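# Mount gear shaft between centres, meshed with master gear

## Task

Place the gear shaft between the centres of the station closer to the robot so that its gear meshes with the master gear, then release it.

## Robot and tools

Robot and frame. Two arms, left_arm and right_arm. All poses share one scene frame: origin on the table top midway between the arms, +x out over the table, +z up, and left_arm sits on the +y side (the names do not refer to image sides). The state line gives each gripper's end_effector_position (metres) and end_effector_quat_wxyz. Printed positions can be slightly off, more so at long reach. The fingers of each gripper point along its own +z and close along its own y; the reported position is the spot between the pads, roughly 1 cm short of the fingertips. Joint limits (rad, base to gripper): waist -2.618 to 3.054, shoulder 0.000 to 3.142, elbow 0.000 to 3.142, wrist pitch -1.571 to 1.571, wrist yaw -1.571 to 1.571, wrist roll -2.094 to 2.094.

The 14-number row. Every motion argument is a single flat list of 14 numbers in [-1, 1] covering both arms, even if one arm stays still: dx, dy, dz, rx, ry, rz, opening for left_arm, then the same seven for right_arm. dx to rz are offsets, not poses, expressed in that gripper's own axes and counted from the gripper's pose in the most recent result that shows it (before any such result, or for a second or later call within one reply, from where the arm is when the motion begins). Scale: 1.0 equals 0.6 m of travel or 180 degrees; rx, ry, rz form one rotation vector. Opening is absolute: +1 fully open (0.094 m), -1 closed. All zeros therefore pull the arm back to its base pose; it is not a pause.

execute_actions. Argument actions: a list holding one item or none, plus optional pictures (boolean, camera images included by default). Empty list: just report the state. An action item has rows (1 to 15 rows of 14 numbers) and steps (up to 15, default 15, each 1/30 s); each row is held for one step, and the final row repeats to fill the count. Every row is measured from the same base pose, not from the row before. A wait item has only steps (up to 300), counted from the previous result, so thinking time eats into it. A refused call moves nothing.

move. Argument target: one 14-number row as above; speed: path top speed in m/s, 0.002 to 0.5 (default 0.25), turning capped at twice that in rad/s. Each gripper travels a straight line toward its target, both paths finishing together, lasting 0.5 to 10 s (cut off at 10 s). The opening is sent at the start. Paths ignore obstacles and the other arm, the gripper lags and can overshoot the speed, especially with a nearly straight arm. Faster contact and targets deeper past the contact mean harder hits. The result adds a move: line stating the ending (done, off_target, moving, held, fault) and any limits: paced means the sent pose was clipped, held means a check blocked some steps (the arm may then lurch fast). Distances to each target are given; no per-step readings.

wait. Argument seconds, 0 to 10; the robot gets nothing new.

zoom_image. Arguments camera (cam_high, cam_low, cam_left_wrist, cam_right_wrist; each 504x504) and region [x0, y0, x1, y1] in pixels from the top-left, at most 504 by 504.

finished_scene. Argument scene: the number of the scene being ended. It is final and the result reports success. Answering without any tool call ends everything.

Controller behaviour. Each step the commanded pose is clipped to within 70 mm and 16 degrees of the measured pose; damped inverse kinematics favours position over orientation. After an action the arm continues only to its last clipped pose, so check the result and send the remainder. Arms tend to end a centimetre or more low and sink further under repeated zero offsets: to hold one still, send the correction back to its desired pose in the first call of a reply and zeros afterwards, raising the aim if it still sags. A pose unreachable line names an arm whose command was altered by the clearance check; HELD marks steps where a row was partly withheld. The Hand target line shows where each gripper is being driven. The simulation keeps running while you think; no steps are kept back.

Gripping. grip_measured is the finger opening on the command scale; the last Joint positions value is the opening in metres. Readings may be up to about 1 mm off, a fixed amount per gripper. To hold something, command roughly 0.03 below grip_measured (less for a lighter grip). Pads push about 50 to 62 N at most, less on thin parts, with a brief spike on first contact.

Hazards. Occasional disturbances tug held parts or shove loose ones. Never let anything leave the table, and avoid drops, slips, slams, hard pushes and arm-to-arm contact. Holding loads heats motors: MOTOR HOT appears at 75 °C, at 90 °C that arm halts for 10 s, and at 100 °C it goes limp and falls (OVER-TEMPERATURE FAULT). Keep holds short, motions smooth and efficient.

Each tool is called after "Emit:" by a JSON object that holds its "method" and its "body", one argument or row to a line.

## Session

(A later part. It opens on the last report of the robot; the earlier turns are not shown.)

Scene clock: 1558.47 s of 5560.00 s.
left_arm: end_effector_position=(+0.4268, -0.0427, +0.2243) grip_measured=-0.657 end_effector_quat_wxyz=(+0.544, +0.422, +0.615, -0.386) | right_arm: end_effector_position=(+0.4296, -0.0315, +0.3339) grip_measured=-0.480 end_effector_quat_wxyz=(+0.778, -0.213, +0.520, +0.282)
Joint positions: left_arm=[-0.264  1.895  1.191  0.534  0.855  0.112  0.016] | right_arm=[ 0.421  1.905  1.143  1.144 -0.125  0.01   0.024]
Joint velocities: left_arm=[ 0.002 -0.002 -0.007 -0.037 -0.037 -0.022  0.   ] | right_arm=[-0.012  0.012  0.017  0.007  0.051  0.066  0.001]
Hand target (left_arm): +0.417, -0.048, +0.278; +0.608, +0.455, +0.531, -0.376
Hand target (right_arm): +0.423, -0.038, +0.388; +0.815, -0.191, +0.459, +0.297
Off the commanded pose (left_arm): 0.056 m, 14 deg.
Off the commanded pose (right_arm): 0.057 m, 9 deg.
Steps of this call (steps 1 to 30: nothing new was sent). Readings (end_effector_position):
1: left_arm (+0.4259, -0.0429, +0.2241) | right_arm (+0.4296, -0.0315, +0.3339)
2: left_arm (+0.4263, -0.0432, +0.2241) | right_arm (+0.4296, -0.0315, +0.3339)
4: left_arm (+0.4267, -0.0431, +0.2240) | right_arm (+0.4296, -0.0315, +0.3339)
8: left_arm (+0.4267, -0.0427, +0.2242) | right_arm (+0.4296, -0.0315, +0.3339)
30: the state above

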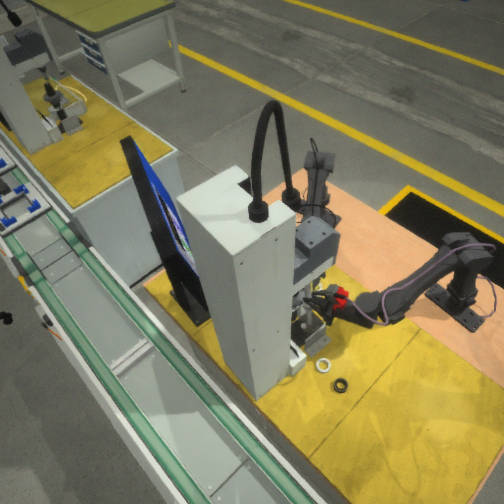

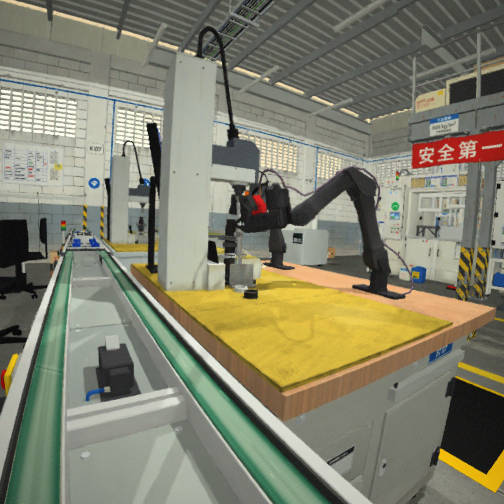

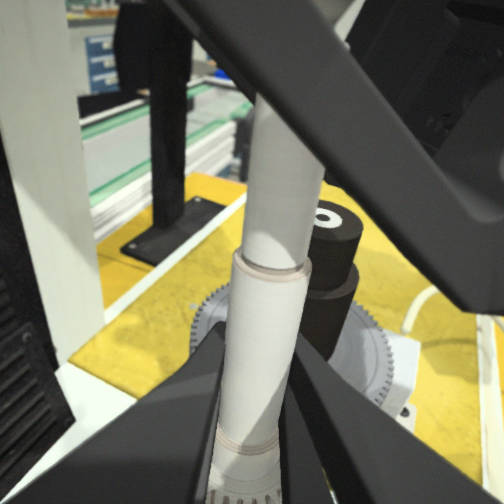

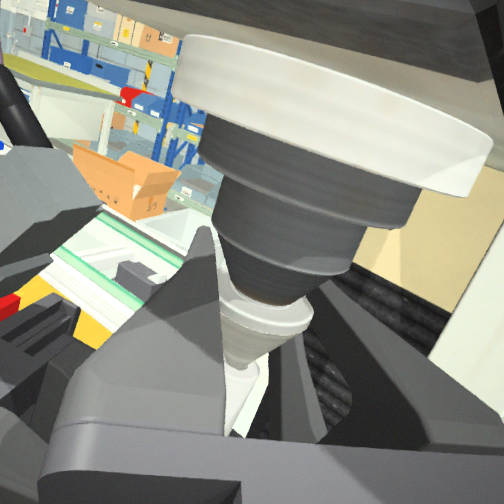

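Emit:
{"method": "execute_actions", "body": {
  "actions": [
    {"rows": [
[-0.0934,-0.0111,0.0011,0.0096,-0.0535,0.0550,-0.69,-0.090,-0.004,0.030,0,-0.049,0,-0.505],
[-0.0934,-0.0109,0.0019,0.0096,-0.0551,0.0553,-0.69,-0.090,-0.004,0.030,0,-0.049,0,-0.505],
[-0.0934,-0.0107,0.0026,0.0096,-0.0567,0.0557,-0.69,-0.090,-0.004,0.030,0,-0.049,0,-0.505],
[-0.0934,-0.0105,0.0034,0.0096,-0.0583,0.0560,-0.69,-0.090,-0.004,0.030,0,-0.049,0,-0.505],
[-0.0934,-0.0103,0.0042,0.0096,-0.0599,0.0564,-0.69,-0.090,-0.004,0.030,0,-0.049,0,-0.505],
[-0.0934,-0.0101,0.0050,0.0096,-0.0615,0.0568,-0.69,-0.090,-0.004,0.030,0,-0.049,0,-0.505],
[-0.0934,-0.0099,0.0058,0.0096,-0.0631,0.0571,-0.69,-0.090,-0.004,0.030,0,-0.049,0,-0.505],
[-0.0934,-0.0097,0.0065,0.0096,-0.0648,0.0575,-0.69,-0.090,-0.004,0.030,0,-0.049,0,-0.505],
[-0.0934,-0.0095,0.0073,0.0096,-0.0664,0.0578,-0.69,-0.090,-0.004,0.030,0,-0.049,0,-0.505],
[-0.0934,-0.0093,0.0081,0.0096,-0.0680,0.0582,-0.69,-0.090,-0.004,0.030,0,-0.049,0,-0.505],
[-0.0934,-0.0091,0.0089,0.0096,-0.0696,0.0586,-0.69,-0.090,-0.004,0.030,0,-0.049,0,-0.505],
[-0.0934,-0.0089,0.0097,0.0096,-0.0712,0.0589,-0.69,-0.090,-0.004,0.030,0,-0.049,0,-0.505],
[-0.0934,-0.0087,0.0104,0.0096,-0.0728,0.0593,-0.69,-0.090,-0.004,0.030,0,-0.049,0,-0.505],
[-0.0934,-0.0085,0.0112,0.0096,-0.0744,0.0596,-0.69,-0.090,-0.004,0.030,0,-0.049,0,-0.505],
[-0.0934,-0.0083,0.0120,0.0096,-0.0760,0.0600,-0.69,-0.090,-0.004,0.030,0,-0.049,0,-0.505]
], "steps": 15}
  ],
  "pictures": false
}}

Emit:
{"method": "wait", "body": {
  "seconds": 1
}}

Emit:
{"method": "zoom_image", "body": {
  "camera": "cam_low",
  "region": [200, 160, 340, 300]
}}

Emit:
{"method": "zoom_image", "body": {
  "camera": "cam_high",
  "region": [270, 270, 370, 370]
}}

Scene clock: 1612.30 s of 5560.00 s.
left_arm: end_effector_position=(+0.4332, -0.0450, +0.2247) grip_measured=-0.657 end_effector_quat_wxyz=(+0.574, +0.425, +0.583, -0.387) | right_arm: end_effector_position=(+0.4296, -0.0315, +0.3339) grip_measured=-0.480 end_effector_quat_wxyz=(+0.778, -0.213, +0.520, +0.282)
Joint positions: left_arm=[-0.262  1.949  1.18   0.706  0.866  0.086  0.016] | right_arm=[ 0.421  1.905  1.143  1.144 -0.125  0.01   0.024]
Joint velocities: left_arm=[-0.007  0.149  0.007  0.388 -0.022 -0.095 -0.001] | right_arm=[ 0.007  0.012 -0.012 -0.095 -0.022 -0.022 -0.   ]
Hand target (left_arm): +0.421, -0.054, +0.277; +0.632, +0.444, +0.502, -0.388
Hand target (right_arm): +0.423, -0.038, +0.388; +0.815, -0.191, +0.459, +0.297
Off the commanded pose (left_arm): 0.056 m, 12 deg.
Off the commanded pose (right_arm): 0.057 m, 9 deg.
Steps of this call (steps 1 to 90: nothing new was sent; then 50.33 s passed at rest; steps 91 to 105: all 15 steps of this action). Readings (end_effector_position):
91: left_arm (+0.4270, -0.0428, +0.2243) | right_arm (+0.4296, -0.0315, +0.3339)
92: left_arm (+0.4275, -0.0430, +0.2242) | right_arm (+0.4296, -0.0315, +0.3339)
94: left_arm (+0.4284, -0.0436, +0.2243) | right_arm (+0.4296, -0.0315, +0.3339)
98: left_arm (+0.4299, -0.0442, +0.2243) | right_arm (+0.4296, -0.0315, +0.3339)
105: the state above

Scene clock: 1613.30 s of 5560.00 s.
left_arm: end_effector_position=(+0.4342, -0.0460, +0.2252) grip_measured=-0.657 end_effector_quat_wxyz=(+0.581, +0.425, +0.575, -0.389) | right_arm: end_effector_position=(+0.4296, -0.0315, +0.3339) grip_measured=-0.480 end_effector_quat_wxyz=(+0.778, -0.213, +0.520, +0.282)
Joint positions: left_arm=[-0.262  1.964  1.18   0.748  0.871  0.074  0.016] | right_arm=[ 0.421  1.905  1.143  1.144 -0.125  0.01   0.024]
Joint velocities: left_arm=[-0.012 -0.007  0.027  0.007 -0.051 -0.037 -0.   ] | right_arm=[ 0.002 -0.002 -0.007  0.022  0.022 -0.007 -0.   ]
Hand target (left_arm): +0.421, -0.054, +0.277; +0.633, +0.444, +0.502, -0.388
Hand target (right_arm): +0.423, -0.038, +0.388; +0.815, -0.191, +0.459, +0.297
Off the commanded pose (left_arm): 0.055 m, 11 deg.
Off the commanded pose (right_arm): 0.057 m, 9 deg.
Steps of this call (steps 1 to 30: nothing new was sent). Readings (end_effector_position):
1: left_arm (+0.4335, -0.0453, +0.2247) | right_arm (+0.4296, -0.0315, +0.3339)
2: left_arm (+0.4338, -0.0455, +0.2248) | right_arm (+0.4296, -0.0315, +0.3339)
4: left_arm (+0.4341, -0.0457, +0.2249) | right_arm (+0.4296, -0.0315, +0.3339)
8: left_arm (+0.4341, -0.0459, +0.2252) | right_arm (+0.4296, -0.0315, +0.3339)
30: the state above

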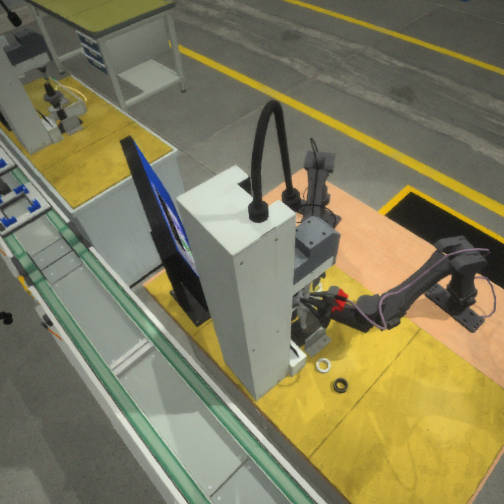

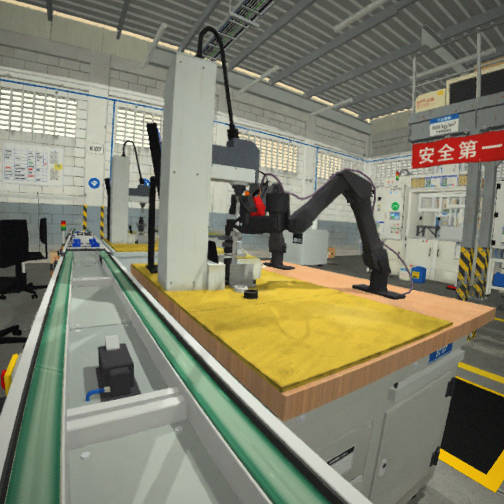

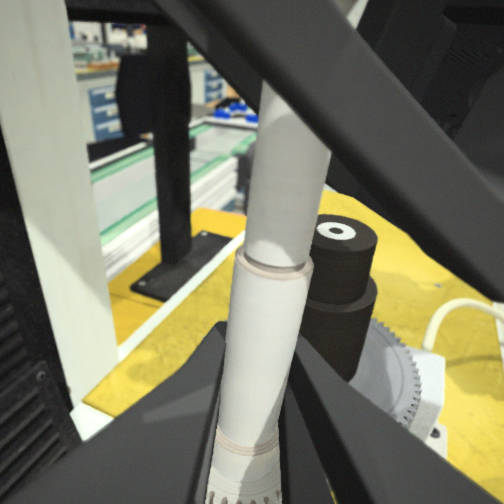

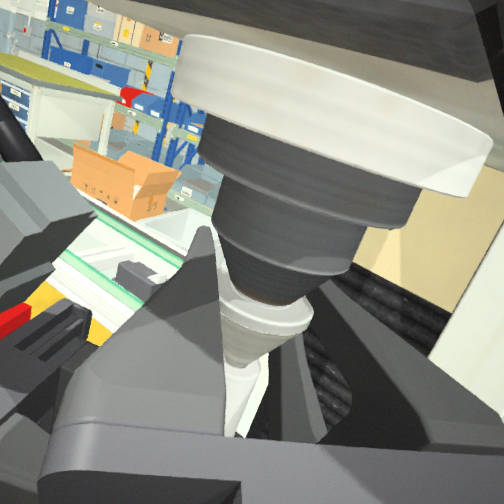

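Region (200, 160, 340, 300) of cam_low's 504x504 image, scaled by 3.600, with more detail than that image has.

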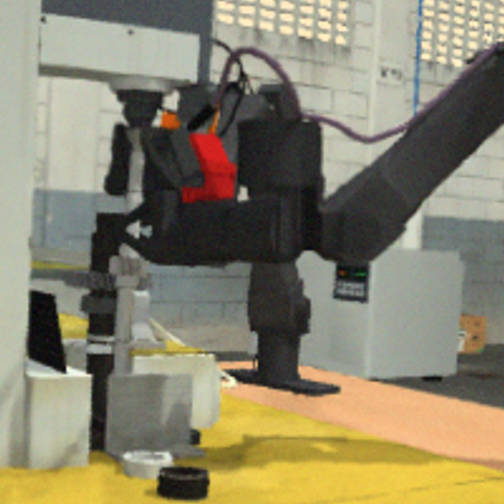

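Region (270, 270, 370, 370) of cam_high's 504x504 image, scaled by 5.040, with more detail than that image has.

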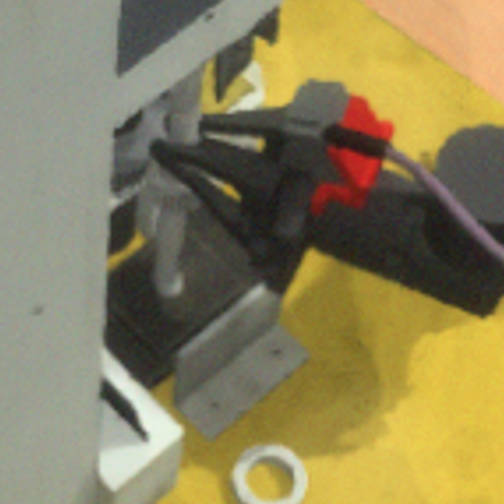

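Emit:
{"method": "zoom_image", "body": {
  "camera": "cam_low",
  "region": [205, 180, 275, 290]
}}

Emit:
{"method": "zoom_image", "body": {
  "camera": "cam_high",
  "region": [285, 290, 335, 340]
}}

Region (205, 180, 275, 290) of cam_low's 504x504 image, scaled by 4.582, with more detail than that image has; it fills the left 321 columns of this view, and the rest is white.

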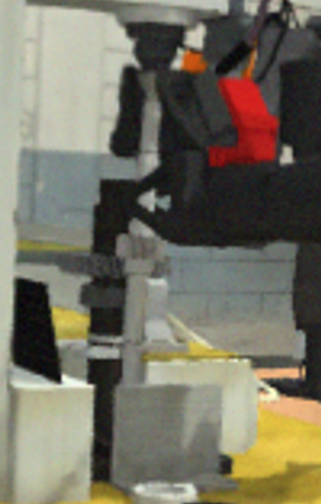

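Region (285, 290, 335, 340) of cam_high's 504x504 image, scaled by 10.080, with more detail than that image has.

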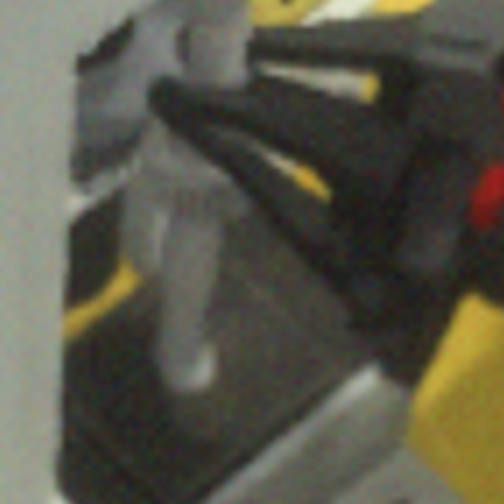

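Emit:
{"method": "execute_actions", "body": {
  "actions": [
    {"rows": [
[-0.0911,-0.0127,0.0110,0.008,-0.045,0.0387,-0.69,-0.090,-0.004,0.030,0,-0.049,0,-0.505],
[-0.0911,-0.0132,0.0110,0.008,-0.045,0.0376,-0.69,-0.090,-0.004,0.030,0,-0.049,0,-0.505],
[-0.0911,-0.0138,0.0110,0.008,-0.045,0.0366,-0.69,-0.090,-0.004,0.030,0,-0.049,0,-0.505],
[-0.0911,-0.0143,0.0110,0.008,-0.045,0.0355,-0.69,-0.090,-0.004,0.030,0,-0.049,0,-0.505],
[-0.0911,-0.0148,0.0110,0.008,-0.045,0.0345,-0.69,-0.090,-0.004,0.030,0,-0.049,0,-0.505],
[-0.0911,-0.0153,0.0110,0.008,-0.045,0.0334,-0.69,-0.090,-0.004,0.030,0,-0.049,0,-0.505],
[-0.0911,-0.0158,0.0110,0.008,-0.045,0.0324,-0.69,-0.090,-0.004,0.030,0,-0.049,0,-0.505],
[-0.0911,-0.0164,0.0110,0.008,-0.045,0.0313,-0.69,-0.090,-0.004,0.030,0,-0.049,0,-0.505],
[-0.0911,-0.0169,0.0110,0.008,-0.045,0.0303,-0.69,-0.090,-0.004,0.030,0,-0.049,0,-0.505],
[-0.0911,-0.0174,0.0110,0.008,-0.045,0.0292,-0.69,-0.090,-0.004,0.030,0,-0.049,0,-0.505],
[-0.0911,-0.0179,0.0110,0.008,-0.045,0.0282,-0.69,-0.090,-0.004,0.030,0,-0.049,0,-0.505],
[-0.0911,-0.0184,0.0110,0.008,-0.045,0.0271,-0.69,-0.090,-0.004,0.030,0,-0.049,0,-0.505],
[-0.0911,-0.0190,0.0110,0.008,-0.045,0.0261,-0.69,-0.090,-0.004,0.030,0,-0.049,0,-0.505],
[-0.0911,-0.0195,0.0110,0.008,-0.045,0.0250,-0.69,-0.090,-0.004,0.030,0,-0.049,0,-0.505],
[-0.0911,-0.0200,0.0110,0.008,-0.045,0.0240,-0.69,-0.090,-0.004,0.030,0,-0.049,0,-0.505]
], "steps": 15}
  ],
  "pictures": false
}}

Emit:
{"method": "wait", "body": {
  "seconds": 1
}}

Emit:
{"method": "zoom_image", "body": {
  "camera": "cam_low",
  "region": [205, 180, 275, 290]
}}

Emit:
{"method": "zoom_image", "body": {
  "camera": "cam_high",
  "region": [285, 290, 335, 340]
}}

Scene clock: 1683.03 s of 5560.00 s.
left_arm: end_effector_position=(+0.4327, -0.0456, +0.2249) grip_measured=-0.657 end_effector_quat_wxyz=(+0.578, +0.417, +0.578, -0.398) | right_arm: end_effector_position=(+0.4296, -0.0315, +0.3339) grip_measured=-0.480 end_effector_quat_wxyz=(+0.778, -0.213, +0.520, +0.282)
Joint positions: left_arm=[-0.262  1.964  1.169  0.77   0.872  0.041  0.016] | right_arm=[ 0.421  1.905  1.143  1.144 -0.125  0.01   0.024]
Joint velocities: left_arm=[-0.012 -0.007 -0.022  0.037 -0.022 -0.139  0.001] | right_arm=[ 0.002 -0.007  0.007 -0.007 -0.007  0.007 -0.001]
Hand target (left_arm): +0.419, -0.056, +0.277; +0.625, +0.428, +0.513, -0.403
Hand target (right_arm): +0.423, -0.038, +0.388; +0.815, -0.191, +0.459, +0.297
Off the commanded pose (left_arm): 0.056 m, 10 deg.
Off the commanded pose (right_arm): 0.057 m, 9 deg.
Steps of this call (steps 1 to 90: nothing new was sent; then 66.23 s passed at rest; steps 91 to 105: all 15 steps of this action). Readings (end_effector_position):
91: left_arm (+0.4342, -0.0460, +0.2253) | right_arm (+0.4296, -0.0315, +0.3339)
92: left_arm (+0.4342, -0.0460, +0.2253) | right_arm (+0.4296, -0.0315, +0.3339)
94: left_arm (+0.4341, -0.0460, +0.2253) | right_arm (+0.4296, -0.0315, +0.3339)
98: left_arm (+0.4336, -0.0459, +0.2251) | right_arm (+0.4296, -0.0315, +0.3339)
105: the state above

Scene clock: 1684.03 s of 5560.00 s.
left_arm: end_effector_position=(+0.4320, -0.0457, +0.2250) grip_measured=-0.657 end_effector_quat_wxyz=(+0.576, +0.414, +0.579, -0.401) | right_arm: end_effector_position=(+0.4296, -0.0315, +0.3339) grip_measured=-0.480 end_effector_quat_wxyz=(+0.778, -0.213, +0.520, +0.282)
Joint positions: left_arm=[-0.262  1.964  1.167  0.775  0.875  0.029  0.016] | right_arm=[ 0.421  1.905  1.143  1.144 -0.125  0.01   0.024]
Joint velocities: left_arm=[-0.012  0.007  0.002  0.007 -0.007 -0.022 -0.   ] | right_arm=[-0.017 -0.002  0.002  0.022 -0.051 -0.066  0.   ]
Hand target (left_arm): +0.419, -0.056, +0.278; +0.626, +0.428, +0.513, -0.403
Hand target (right_arm): +0.423, -0.038, +0.388; +0.815, -0.191, +0.459, +0.297
Off the commanded pose (left_arm): 0.056 m, 10 deg.
Off the commanded pose (right_arm): 0.057 m, 9 deg.
Steps of this call (steps 1 to 30: nothing new was sent). Readings (end_effector_position):
1: left_arm (+0.4326, -0.0456, +0.2249) | right_arm (+0.4296, -0.0315, +0.3339)
2: left_arm (+0.4325, -0.0456, +0.2250) | right_arm (+0.4296, -0.0315, +0.3339)
4: left_arm (+0.4323, -0.0456, +0.2250) | right_arm (+0.4296, -0.0315, +0.3339)
8: left_arm (+0.4322, -0.0456, +0.2250) | right_arm (+0.4296, -0.0315, +0.3339)
30: the state above

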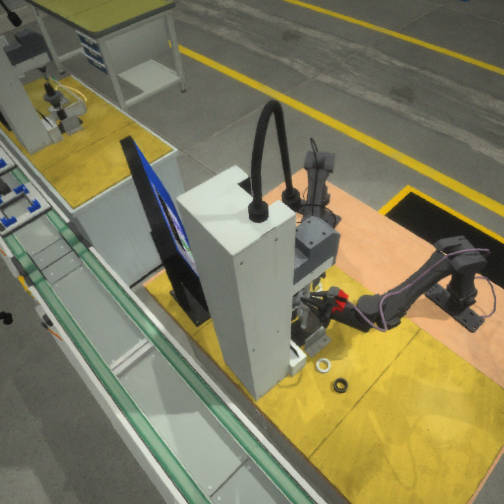

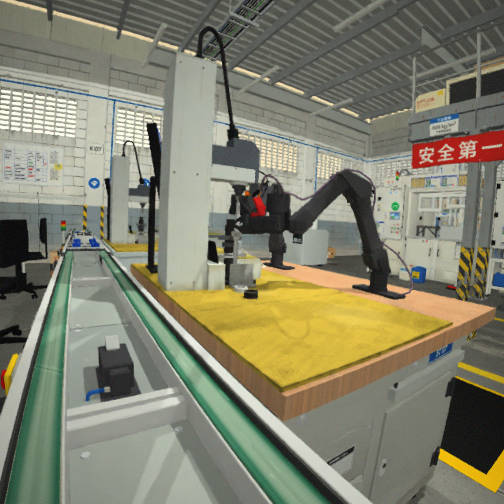

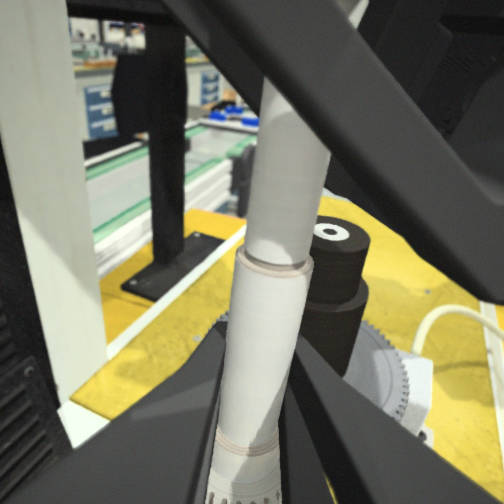

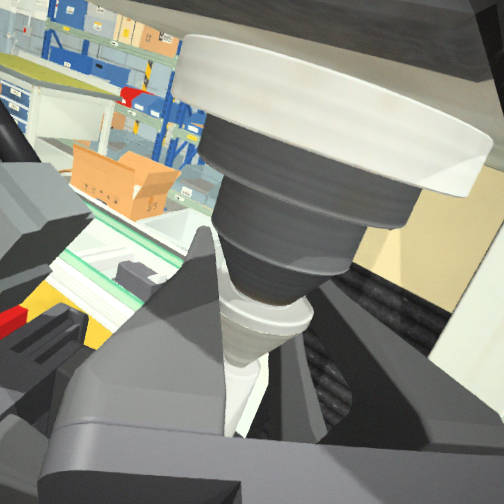

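Region (205, 180, 275, 290) of cam_low's 504x504 image, scaled by 4.582, with more detail than that image has; it fills the left 321 columns of this view, and the rest is white.

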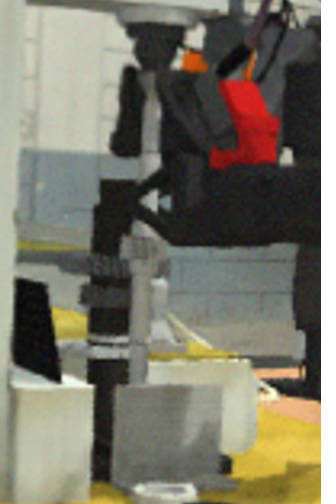

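Region (285, 290, 335, 340) of cam_high's 504x504 image, scaled by 10.080, with more detail than that image has.

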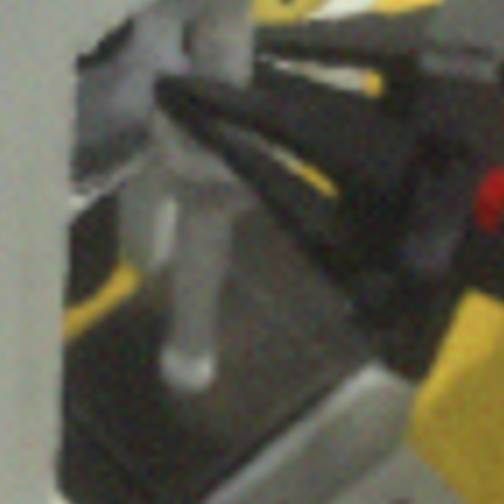

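Emit:
{"method": "execute_actions", "body": {
  "actions": [
    {"rows": [
[-0.0906,-0.0200,0.0137,0.0073,-0.0423,0.0342,-0.69,-0.090,-0.004,0.030,0,-0.049,0,-0.505],
[-0.0906,-0.0203,0.0137,0.0073,-0.0423,0.0336,-0.69,-0.089,-0.004,0.030,0,-0.049,0,-0.505],
[-0.0906,-0.0207,0.0137,0.0073,-0.0423,0.0330,-0.69,-0.088,-0.004,0.029,0,-0.048,0,-0.505],
[-0.0906,-0.0210,0.0137,0.0073,-0.0423,0.0324,-0.69,-0.087,-0.004,0.029,0,-0.048,0,-0.505],
[-0.0906,-0.0213,0.0137,0.0073,-0.0423,0.0318,-0.69,-0.086,-0.004,0.029,0,-0.047,0,-0.505],
[-0.0906,-0.0217,0.0137,0.0073,-0.0423,0.0312,-0.69,-0.085,-0.004,0.028,0,-0.047,0,-0.505],
[-0.0906,-0.0220,0.0137,0.0073,-0.0423,0.0306,-0.69,-0.084,-0.004,0.028,0,-0.046,0,-0.505],
[-0.0906,-0.0223,0.0137,0.0073,-0.0423,0.0300,-0.69,-0.083,-0.004,0.028,0,-0.046,0,-0.505],
[-0.0906,-0.0227,0.0137,0.0073,-0.0423,0.0295,-0.69,-0.082,-0.004,0.027,0,-0.045,0,-0.505],
[-0.0906,-0.0230,0.0137,0.0073,-0.0423,0.0290,-0.69,-0.081,-0.004,0.027,0,-0.045,0,-0.505],
[-0.0906,-0.0230,0.0137,0.0073,-0.0423,0.0290,-0.69,-0.080,-0.004,0.027,0,-0.045,0,-0.505]
], "steps": 12}
  ],
  "pictures": false
}}

Emit:
{"method": "wait", "body": {
  "seconds": 1
}}

Emit:
{"method": "zoom_image", "body": {
  "camera": "cam_high",
  "region": [285, 290, 335, 340]
}}

Scene clock: 1716.67 s of 5560.00 s.
left_arm: end_effector_position=(+0.4309, -0.0459, +0.2249) grip_measured=-0.657 end_effector_quat_wxyz=(+0.573, +0.409, +0.581, -0.407) | right_arm: end_effector_position=(+0.4296, -0.0315, +0.3339) grip_measured=-0.480 end_effector_quat_wxyz=(+0.778, -0.213, +0.520, +0.282)
Joint positions: left_arm=[-0.263  1.964  1.161  0.786  0.876  0.009  0.016] | right_arm=[ 0.421  1.905  1.143  1.144 -0.125  0.01   0.024]
Joint velocities: left_arm=[-0.017  0.007 -0.017 -0.007  0.037 -0.125  0.   ] | right_arm=[-0.002 -0.002 -0.012  0.007  0.022 -0.007 -0.001]
Hand target (left_arm): +0.417, -0.057, +0.278; +0.623, +0.421, +0.516, -0.409
Hand target (right_arm): +0.424, -0.037, +0.382; +0.812, -0.193, +0.465, +0.296
Off the commanded pose (left_arm): 0.057 m, 10 deg.
Off the commanded pose (right_arm): 0.051 m, 8 deg.
Steps of this call (steps 1 to 90: nothing new was sent; then 29.23 s passed at rest; steps 91 to 102: all 12 steps of this action). Readings (end_effector_position):
91: left_arm (+0.4320, -0.0457, +0.2251) | right_arm (+0.4296, -0.0315, +0.3339)
92: left_arm (+0.4320, -0.0457, +0.2251) | right_arm (+0.4296, -0.0315, +0.3339)
94: left_arm (+0.4319, -0.0457, +0.2251) | right_arm (+0.4296, -0.0315, +0.3339)
98: left_arm (+0.4314, -0.0458, +0.2249) | right_arm (+0.4296, -0.0315, +0.3339)
102: the state above

Scene clock: 1717.67 s of 5560.00 s.
left_arm: end_effector_position=(+0.4306, -0.0460, +0.2248) grip_measured=-0.657 end_effector_quat_wxyz=(+0.573, +0.408, +0.582, -0.409) | right_arm: end_effector_position=(+0.4296, -0.0315, +0.3339) grip_measured=-0.480 end_effector_quat_wxyz=(+0.778, -0.213, +0.520, +0.282)
Joint positions: left_arm=[-0.263  1.964  1.16   0.789  0.875  0.003  0.016] | right_arm=[ 0.421  1.905  1.143  1.144 -0.125  0.01   0.024]
Joint velocities: left_arm=[-0.022  0.017  0.007 -0.11   0.007  0.022  0.   ] | right_arm=[ 0.007 -0.017 -0.007 -0.007  0.022  0.081  0.001]
Hand target (left_arm): +0.417, -0.057, +0.278; +0.623, +0.421, +0.517, -0.409
Hand target (right_arm): +0.424, -0.037, +0.382; +0.812, -0.193, +0.465, +0.296
Off the commanded pose (left_arm): 0.057 m, 10 deg.
Off the commanded pose (right_arm): 0.051 m, 8 deg.
Steps of this call (steps 1 to 30: nothing new was sent). Readings (end_effector_position):
1: left_arm (+0.4308, -0.0461, +0.2249) | right_arm (+0.4296, -0.0315, +0.3339)
2: left_arm (+0.4307, -0.0461, +0.2248) | right_arm (+0.4296, -0.0315, +0.3339)
4: left_arm (+0.4307, -0.0460, +0.2248) | right_arm (+0.4296, -0.0315, +0.3339)
8: left_arm (+0.4306, -0.0460, +0.2248) | right_arm (+0.4296, -0.0315, +0.3339)
30: the state above

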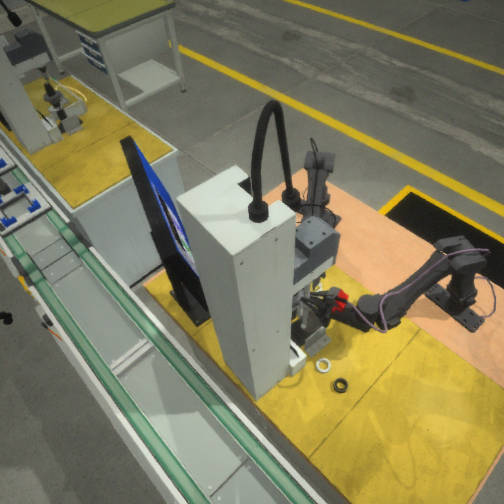

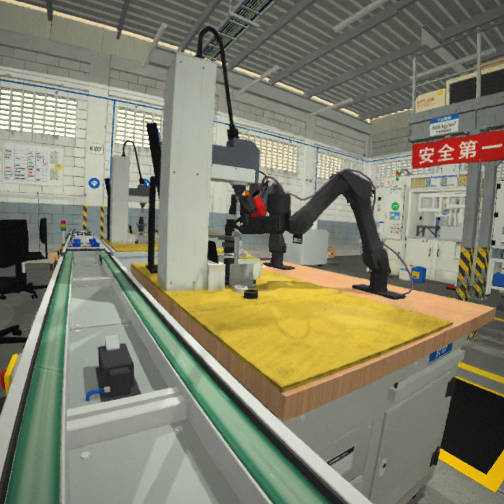

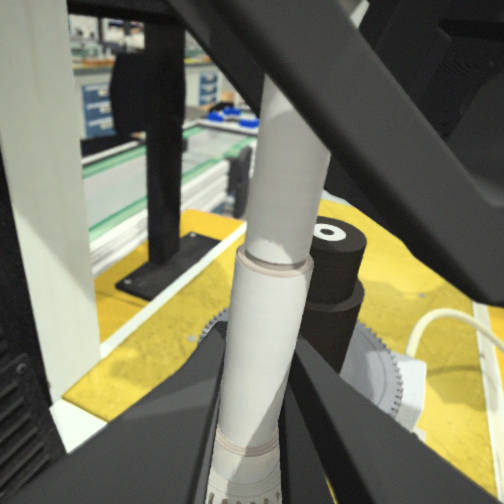

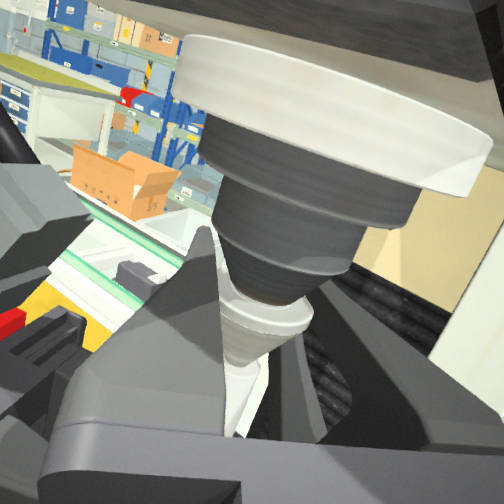

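Region (285, 290, 335, 340) of cam_high's 504x504 image, scaled by 10.080, with more detail than that image has.

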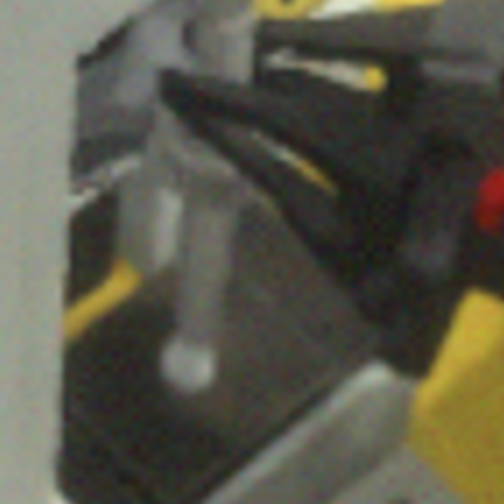

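Emit:
{"method": "zoom_image", "body": {
  "camera": "cam_low",
  "region": [205, 180, 275, 290]
}}

Emit:
{"method": "zoom_image", "body": {
  "camera": "cam_low",
  "region": [215, 222, 255, 272]
}}

Region (205, 180, 275, 290) of cam_low's 504x504 image, scaled by 4.582, with more detail than that image has; it fills the left 321 columns of this view, and the rest is white.

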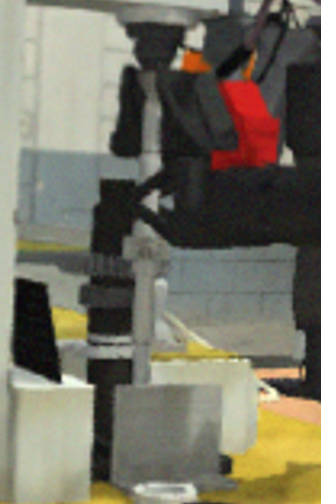

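Region (215, 222, 255, 272) of cam_low's 504x504 image, scaled by 10.080, with more detail than that image has; it fills the left 403 columns of this view, and the rest is white.

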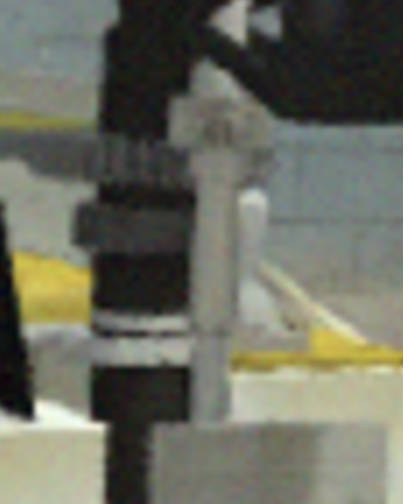

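Emit:
{"method": "execute_actions", "body": {
  "actions": [
    {"rows": [
[-0.0900,-0.0222,0.0144,0.0073,-0.0418,0.0362,-0.69,-0.079,-0.004,0.027,0,-0.045,0,-0.505],
[-0.0895,-0.0218,0.0146,0.0073,-0.0424,0.0367,-0.69,-0.078,-0.004,0.026,0,-0.044,0,-0.505],
[-0.0890,-0.0214,0.0147,0.0073,-0.0429,0.0372,-0.69,-0.076,-0.004,0.026,0,-0.044,0,-0.505],
[-0.0882,-0.0210,0.0148,0.0073,-0.0434,0.0377,-0.69,-0.075,-0.004,0.025,0,-0.043,0,-0.505],
[-0.0874,-0.0206,0.0150,0.0073,-0.0440,0.0382,-0.69,-0.073,-0.004,0.025,0,-0.042,0,-0.505],
[-0.0865,-0.0202,0.0151,0.0073,-0.0445,0.0387,-0.69,-0.072,-0.004,0.024,0,-0.042,0,-0.505],
[-0.0856,-0.0198,0.0152,0.0073,-0.0450,0.0392,-0.69,-0.070,-0.004,0.024,0,-0.041,0,-0.505],
[-0.0846,-0.0194,0.0154,0.0073,-0.0455,0.0396,-0.69,-0.069,-0.004,0.023,0,-0.040,0,-0.505],
[-0.0836,-0.0190,0.0155,0.0073,-0.0460,0.0400,-0.69,-0.067,-0.004,0.023,0,-0.040,0,-0.505],
[-0.0826,-0.0190,0.0155,0.0073,-0.0460,0.0400,-0.69,-0.066,-0.004,0.022,0,-0.039,0,-0.505],
[-0.0816,-0.0190,0.0155,0.0073,-0.0460,0.0400,-0.69,-0.064,-0.004,0.022,0,-0.038,0,-0.505],
[-0.0806,-0.0190,0.0155,0.0073,-0.0460,0.0400,-0.69,-0.063,-0.004,0.021,0,-0.038,0,-0.505],
[-0.0796,-0.0190,0.0155,0.0073,-0.0460,0.0400,-0.69,-0.062,-0.004,0.021,0,-0.037,0,-0.505],
[-0.0788,-0.0190,0.0155,0.0073,-0.0460,0.0400,-0.69,-0.061,-0.004,0.020,0,-0.036,0,-0.505],
[-0.0780,-0.0190,0.0155,0.0073,-0.0460,0.0400,-0.69,-0.060,-0.004,0.020,0,-0.036,0,-0.505]
], "steps": 15}
  ],
  "pictures": false
}}

Emit:
{"method": "wait", "body": {
  "seconds": 1
}}

Emit:
{"method": "zoom_image", "body": {
  "camera": "cam_high",
  "region": [285, 290, 335, 340]
}}

Emit:
{"method": "zoom_image", "body": {
  "camera": "cam_low",
  "region": [215, 222, 255, 272]
}}

Scene clock: 1765.67 s of 5560.00 s.
left_arm: end_effector_position=(+0.4317, -0.0463, +0.2247) grip_measured=-0.657 end_effector_quat_wxyz=(+0.581, +0.408, +0.574, -0.408) | right_arm: end_effector_position=(+0.4296, -0.0314, +0.3336) grip_measured=-0.480 end_effector_quat_wxyz=(+0.779, -0.213, +0.516, +0.283)
Joint positions: left_arm=[-0.263  1.977  1.157  0.831  0.874 -0.002  0.016] | right_arm=[ 0.419  1.912  1.143  1.158 -0.129  0.01   0.024]
Joint velocities: left_arm=[-0.007  0.046  0.022  0.168 -0.081  0.066 -0.   ] | right_arm=[-0.012  0.007 -0.027 -0.007 -0.007 -0.022 -0.   ]
Hand target (left_arm): +0.420, -0.057, +0.270; +0.629, +0.422, +0.510, -0.408
Hand target (right_arm): +0.426, -0.036, +0.371; +0.806, -0.197, +0.476, +0.294
Off the commanded pose (left_arm): 0.049 m, 10 deg.
Off the commanded pose (right_arm): 0.038 m, 6 deg.
Steps of this call (steps 1 to 90: nothing new was sent; then 44.50 s passed at rest; steps 91 to 105: all 15 steps of this action). Readings (end_effector_position):
91: left_arm (+0.4306, -0.0460, +0.2249) | right_arm (+0.4296, -0.0315, +0.3339)
92: left_arm (+0.4306, -0.0460, +0.2250) | right_arm (+0.4296, -0.0315, +0.3339)
94: left_arm (+0.4306, -0.0460, +0.2251) | right_arm (+0.4297, -0.0315, +0.3338)
98: left_arm (+0.4305, -0.0459, +0.2248) | right_arm (+0.4297, -0.0315, +0.3336)
105: the state above

Scene clock: 1766.67 s of 5560.00 s.
left_arm: end_effector_position=(+0.4322, -0.0464, +0.2248) grip_measured=-0.657 end_effector_quat_wxyz=(+0.583, +0.409, +0.572, -0.407) | right_arm: end_effector_position=(+0.4297, -0.0315, +0.3336) grip_measured=-0.480 end_effector_quat_wxyz=(+0.779, -0.213, +0.516, +0.283)
Joint positions: left_arm=[-0.263  1.981  1.157  0.842  0.874 -0.002  0.016] | right_arm=[ 0.419  1.912  1.143  1.158 -0.129  0.01   0.024]
Joint velocities: left_arm=[-0.012  0.002  0.007 -0.007 -0.022  0.022 -0.   ] | right_arm=[ 0.007 -0.012 -0.002  0.007 -0.066  0.022 -0.001]
Hand target (left_arm): +0.420, -0.057, +0.270; +0.629, +0.422, +0.510, -0.408
Hand target (right_arm): +0.427, -0.036, +0.371; +0.806, -0.196, +0.476, +0.293
Off the commanded pose (left_arm): 0.049 m, 9 deg.
Off the commanded pose (right_arm): 0.038 m, 6 deg.
Steps of this call (steps 1 to 30: nothing new was sent). Readings (end_effector_position):
1: left_arm (+0.4318, -0.0463, +0.2248) | right_arm (+0.4296, -0.0314, +0.3336)
2: left_arm (+0.4320, -0.0464, +0.2247) | right_arm (+0.4297, -0.0315, +0.3336)
4: left_arm (+0.4321, -0.0464, +0.2248) | right_arm (+0.4297, -0.0315, +0.3336)
8: left_arm (+0.4322, -0.0464, +0.2249) | right_arm (+0.4297, -0.0315, +0.3336)
30: the state above

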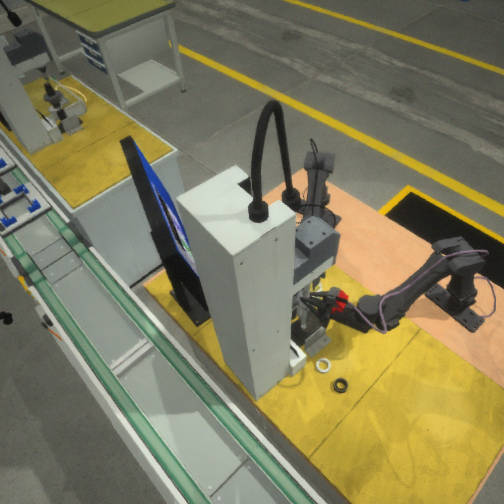

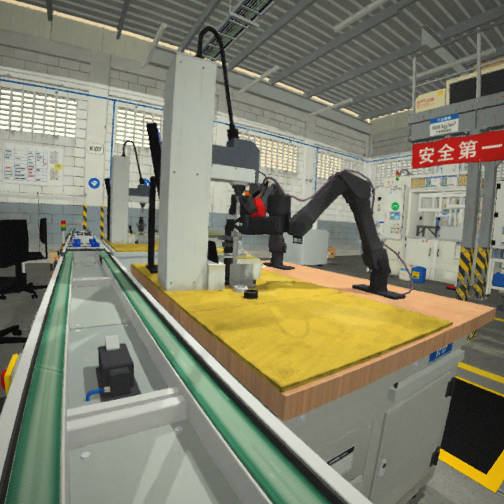

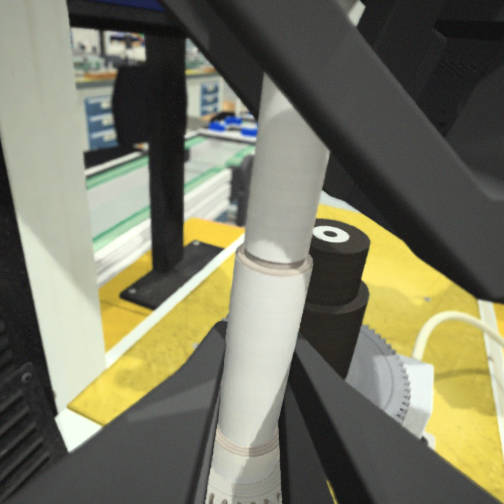

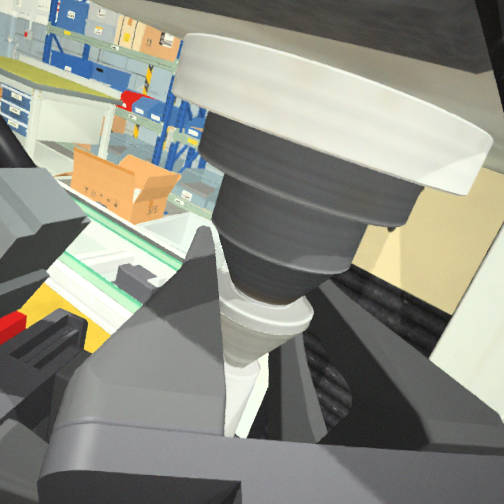

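Region (285, 290, 335, 340) of cam_high's 504x504 image, scaled by 10.080, with more detail than that image has.

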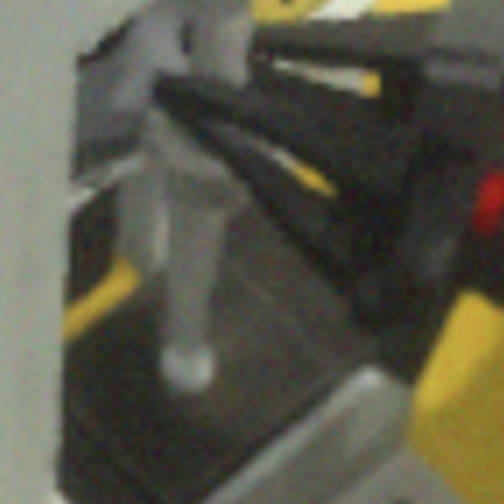

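Region (215, 222, 255, 272) of cam_low's 504x504 image, scaled by 10.080, with more detail than that image has; it fills the left 403 columns of this view, and the rest is white.

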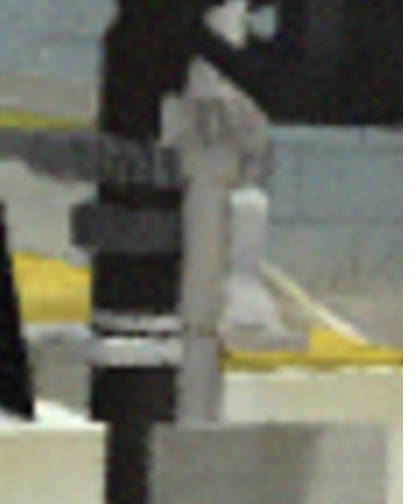

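Emit:
{"method": "execute_actions", "body": {
  "actions": [
    {"rows": [
[-0.0772,-0.0198,0.0156,0.0073,-0.0389,0.0333,-0.69,-0.058,-0.004,0.020,0,-0.033,0,-0.505],
[-0.0762,-0.0198,0.0156,0.0073,-0.0385,0.0328,-0.69,-0.057,-0.004,0.019,0,-0.032,0,-0.505],
[-0.0753,-0.0198,0.0156,0.0073,-0.0382,0.0322,-0.69,-0.055,-0.004,0.018,0,-0.031,0,-0.505],
[-0.0743,-0.0198,0.0156,0.0073,-0.0378,0.0317,-0.69,-0.053,-0.004,0.018,0,-0.030,0,-0.505],
[-0.0734,-0.0198,0.0156,0.0073,-0.0375,0.0312,-0.69,-0.052,-0.004,0.017,0,-0.029,0,-0.505],
[-0.0725,-0.0198,0.0156,0.0073,-0.0371,0.0307,-0.69,-0.050,-0.004,0.017,0,-0.028,0,-0.505],
[-0.0715,-0.0198,0.0156,0.0073,-0.0368,0.0302,-0.69,-0.048,-0.004,0.016,0,-0.027,0,-0.505],
[-0.0706,-0.0198,0.0156,0.0073,-0.0364,0.0296,-0.69,-0.047,-0.003,0.016,0,-0.027,0,-0.505],
[-0.0696,-0.0198,0.0156,0.0073,-0.0361,0.0291,-0.69,-0.045,-0.003,0.015,0,-0.026,0,-0.505],
[-0.0687,-0.0198,0.0156,0.0073,-0.0357,0.0286,-0.69,-0.043,-0.003,0.015,0,-0.025,0,-0.505],
[-0.0678,-0.0198,0.0156,0.0073,-0.0354,0.0281,-0.69,-0.042,-0.003,0.014,0,-0.024,0,-0.505],
[-0.0668,-0.0198,0.0156,0.0073,-0.0350,0.0276,-0.69,-0.040,-0.003,0.014,0,-0.023,0,-0.505],
[-0.0659,-0.0198,0.0156,0.0073,-0.0347,0.0270,-0.69,-0.038,-0.003,0.013,0,-0.022,0,-0.505],
[-0.0649,-0.0198,0.0156,0.0073,-0.0343,0.0265,-0.69,-0.037,-0.003,0.013,0,-0.021,0,-0.505],
[-0.0640,-0.0198,0.0156,0.0073,-0.0340,0.0260,-0.69,-0.035,-0.003,0.012,0,-0.020,0,-0.505]
], "steps": 15}
  ],
  "pictures": false
}}

Emit:
{"method": "wait", "body": {
  "seconds": 1
}}

Emit:
{"method": "zoom_image", "body": {
  "camera": "cam_high",
  "region": [285, 290, 335, 340]
}}

Emit:
{"method": "zoom_image", "body": {
  "camera": "cam_low",
  "region": [215, 222, 255, 272]
}}

Scene clock: 1803.73 s of 5560.00 s.
left_arm: end_effector_position=(+0.4325, -0.0465, +0.2246) grip_measured=-0.657 end_effector_quat_wxyz=(+0.585, +0.409, +0.571, -0.407) | right_arm: end_effector_position=(+0.4295, -0.0314, +0.3335) grip_measured=-0.480 end_effector_quat_wxyz=(+0.779, -0.214, +0.516, +0.284)
Joint positions: left_arm=[-0.263  1.984  1.157  0.85   0.873 -0.003  0.016] | right_arm=[ 0.418  1.912  1.143  1.158 -0.133  0.01   0.024]
Joint velocities: left_arm=[-0.007  0.017 -0.017 -0.037  0.022 -0.007 -0.   ] | right_arm=[-0.007  0.012 -0.007  0.037 -0.095 -0.037 -0.001]
Hand target (left_arm): +0.421, -0.058, +0.263; +0.622, +0.418, +0.519, -0.411
Hand target (right_arm): +0.429, -0.034, +0.355; +0.795, -0.204, +0.492, +0.290
Off the commanded pose (left_arm): 0.041 m, 8 deg.
Off the commanded pose (right_arm): 0.022 m, 4 deg.
Steps of this call (steps 1 to 90: nothing new was sent; then 33.57 s passed at rest; steps 91 to 105: all 15 steps of this action). Readings (end_effector_position):
91: left_arm (+0.4323, -0.0464, +0.2249) | right_arm (+0.4296, -0.0314, +0.3336)
92: left_arm (+0.4323, -0.0464, +0.2249) | right_arm (+0.4296, -0.0314, +0.3336)
94: left_arm (+0.4323, -0.0464, +0.2249) | right_arm (+0.4297, -0.0315, +0.3335)
98: left_arm (+0.4323, -0.0464, +0.2249) | right_arm (+0.4295, -0.0314, +0.3335)
105: the state above

Scene clock: 1804.73 s of 5560.00 s.
left_arm: end_effector_position=(+0.4327, -0.0465, +0.2245) grip_measured=-0.657 end_effector_quat_wxyz=(+0.585, +0.409, +0.570, -0.407) | right_arm: end_effector_position=(+0.4295, -0.0314, +0.3335) grip_measured=-0.480 end_effector_quat_wxyz=(+0.779, -0.214, +0.516, +0.284)
Joint positions: left_arm=[-0.263  1.986  1.157  0.853  0.873 -0.004  0.016] | right_arm=[ 0.418  1.912  1.143  1.158 -0.133  0.01   0.024]
Joint velocities: left_arm=[ 0.002 -0.012  0.002 -0.007  0.037 -0.095  0.   ] | right_arm=[-0.007 -0.002 -0.007 -0.037 -0.007  0.007 -0.   ]
Hand target (left_arm): +0.421, -0.058, +0.262; +0.622, +0.418, +0.519, -0.411
Hand target (right_arm): +0.429, -0.034, +0.355; +0.795, -0.204, +0.492, +0.290
Off the commanded pose (left_arm): 0.042 m, 8 deg.
Off the commanded pose (right_arm): 0.022 m, 4 deg.
Steps of this call (steps 1 to 30: nothing new was sent). Readings (end_effector_position):
1: left_arm (+0.4326, -0.0465, +0.2244) | right_arm (+0.4295, -0.0314, +0.3335)
2: left_arm (+0.4326, -0.0465, +0.2246) | right_arm (+0.4295, -0.0314, +0.3335)
4: left_arm (+0.4326, -0.0465, +0.2246) | right_arm (+0.4295, -0.0314, +0.3335)
8: left_arm (+0.4327, -0.0465, +0.2245) | right_arm (+0.4295, -0.0314, +0.3335)
30: the state above

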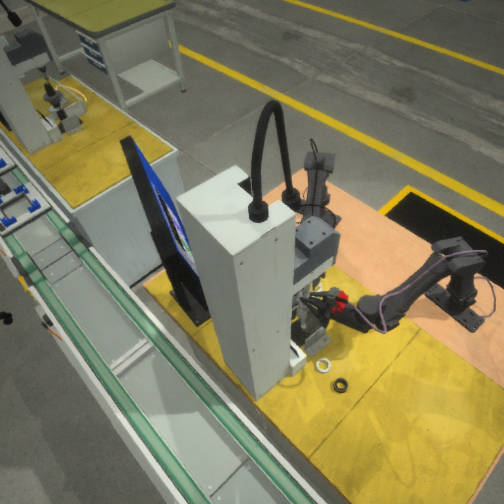

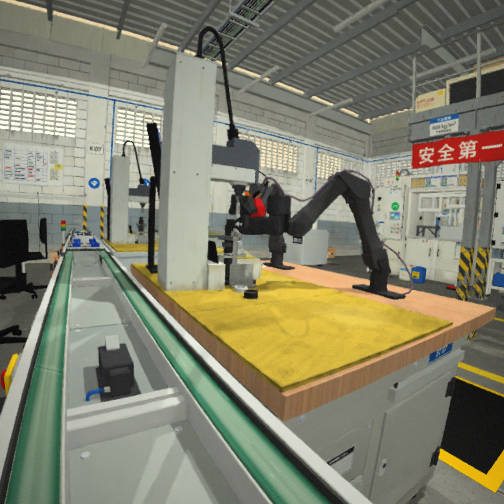

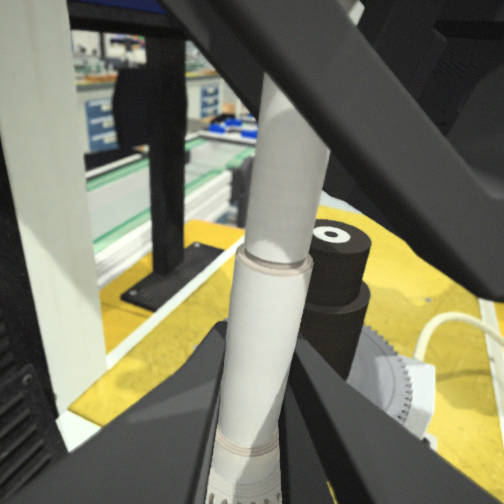

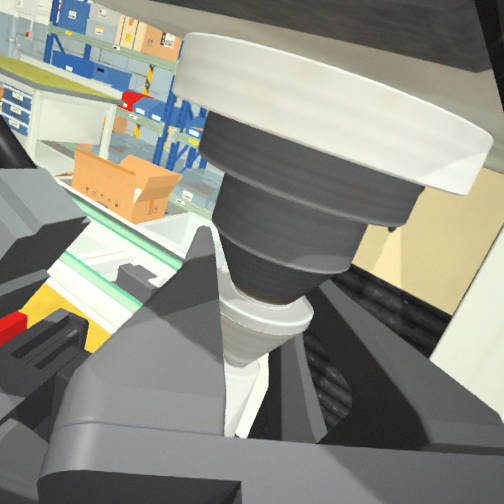

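Region (285, 290, 335, 340) of cam_high's 504x504 image, scaled by 10.080, with more detail than that image has.

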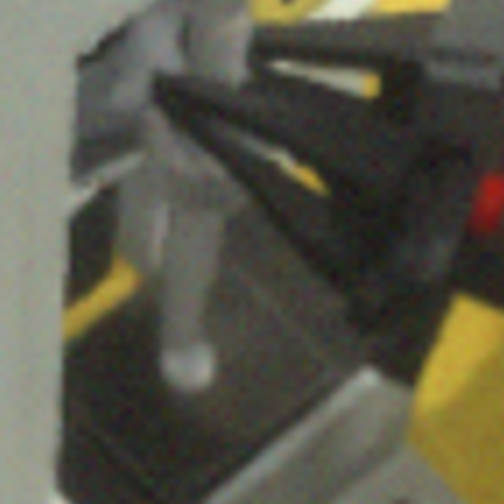

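Region (215, 222, 255, 272) of cam_low's 504x504 image, scaled by 10.080, with more detail than that image has; it fills the left 403 columns of this view, and the rest is white.

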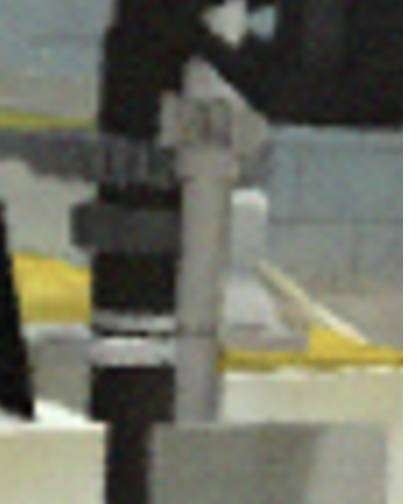

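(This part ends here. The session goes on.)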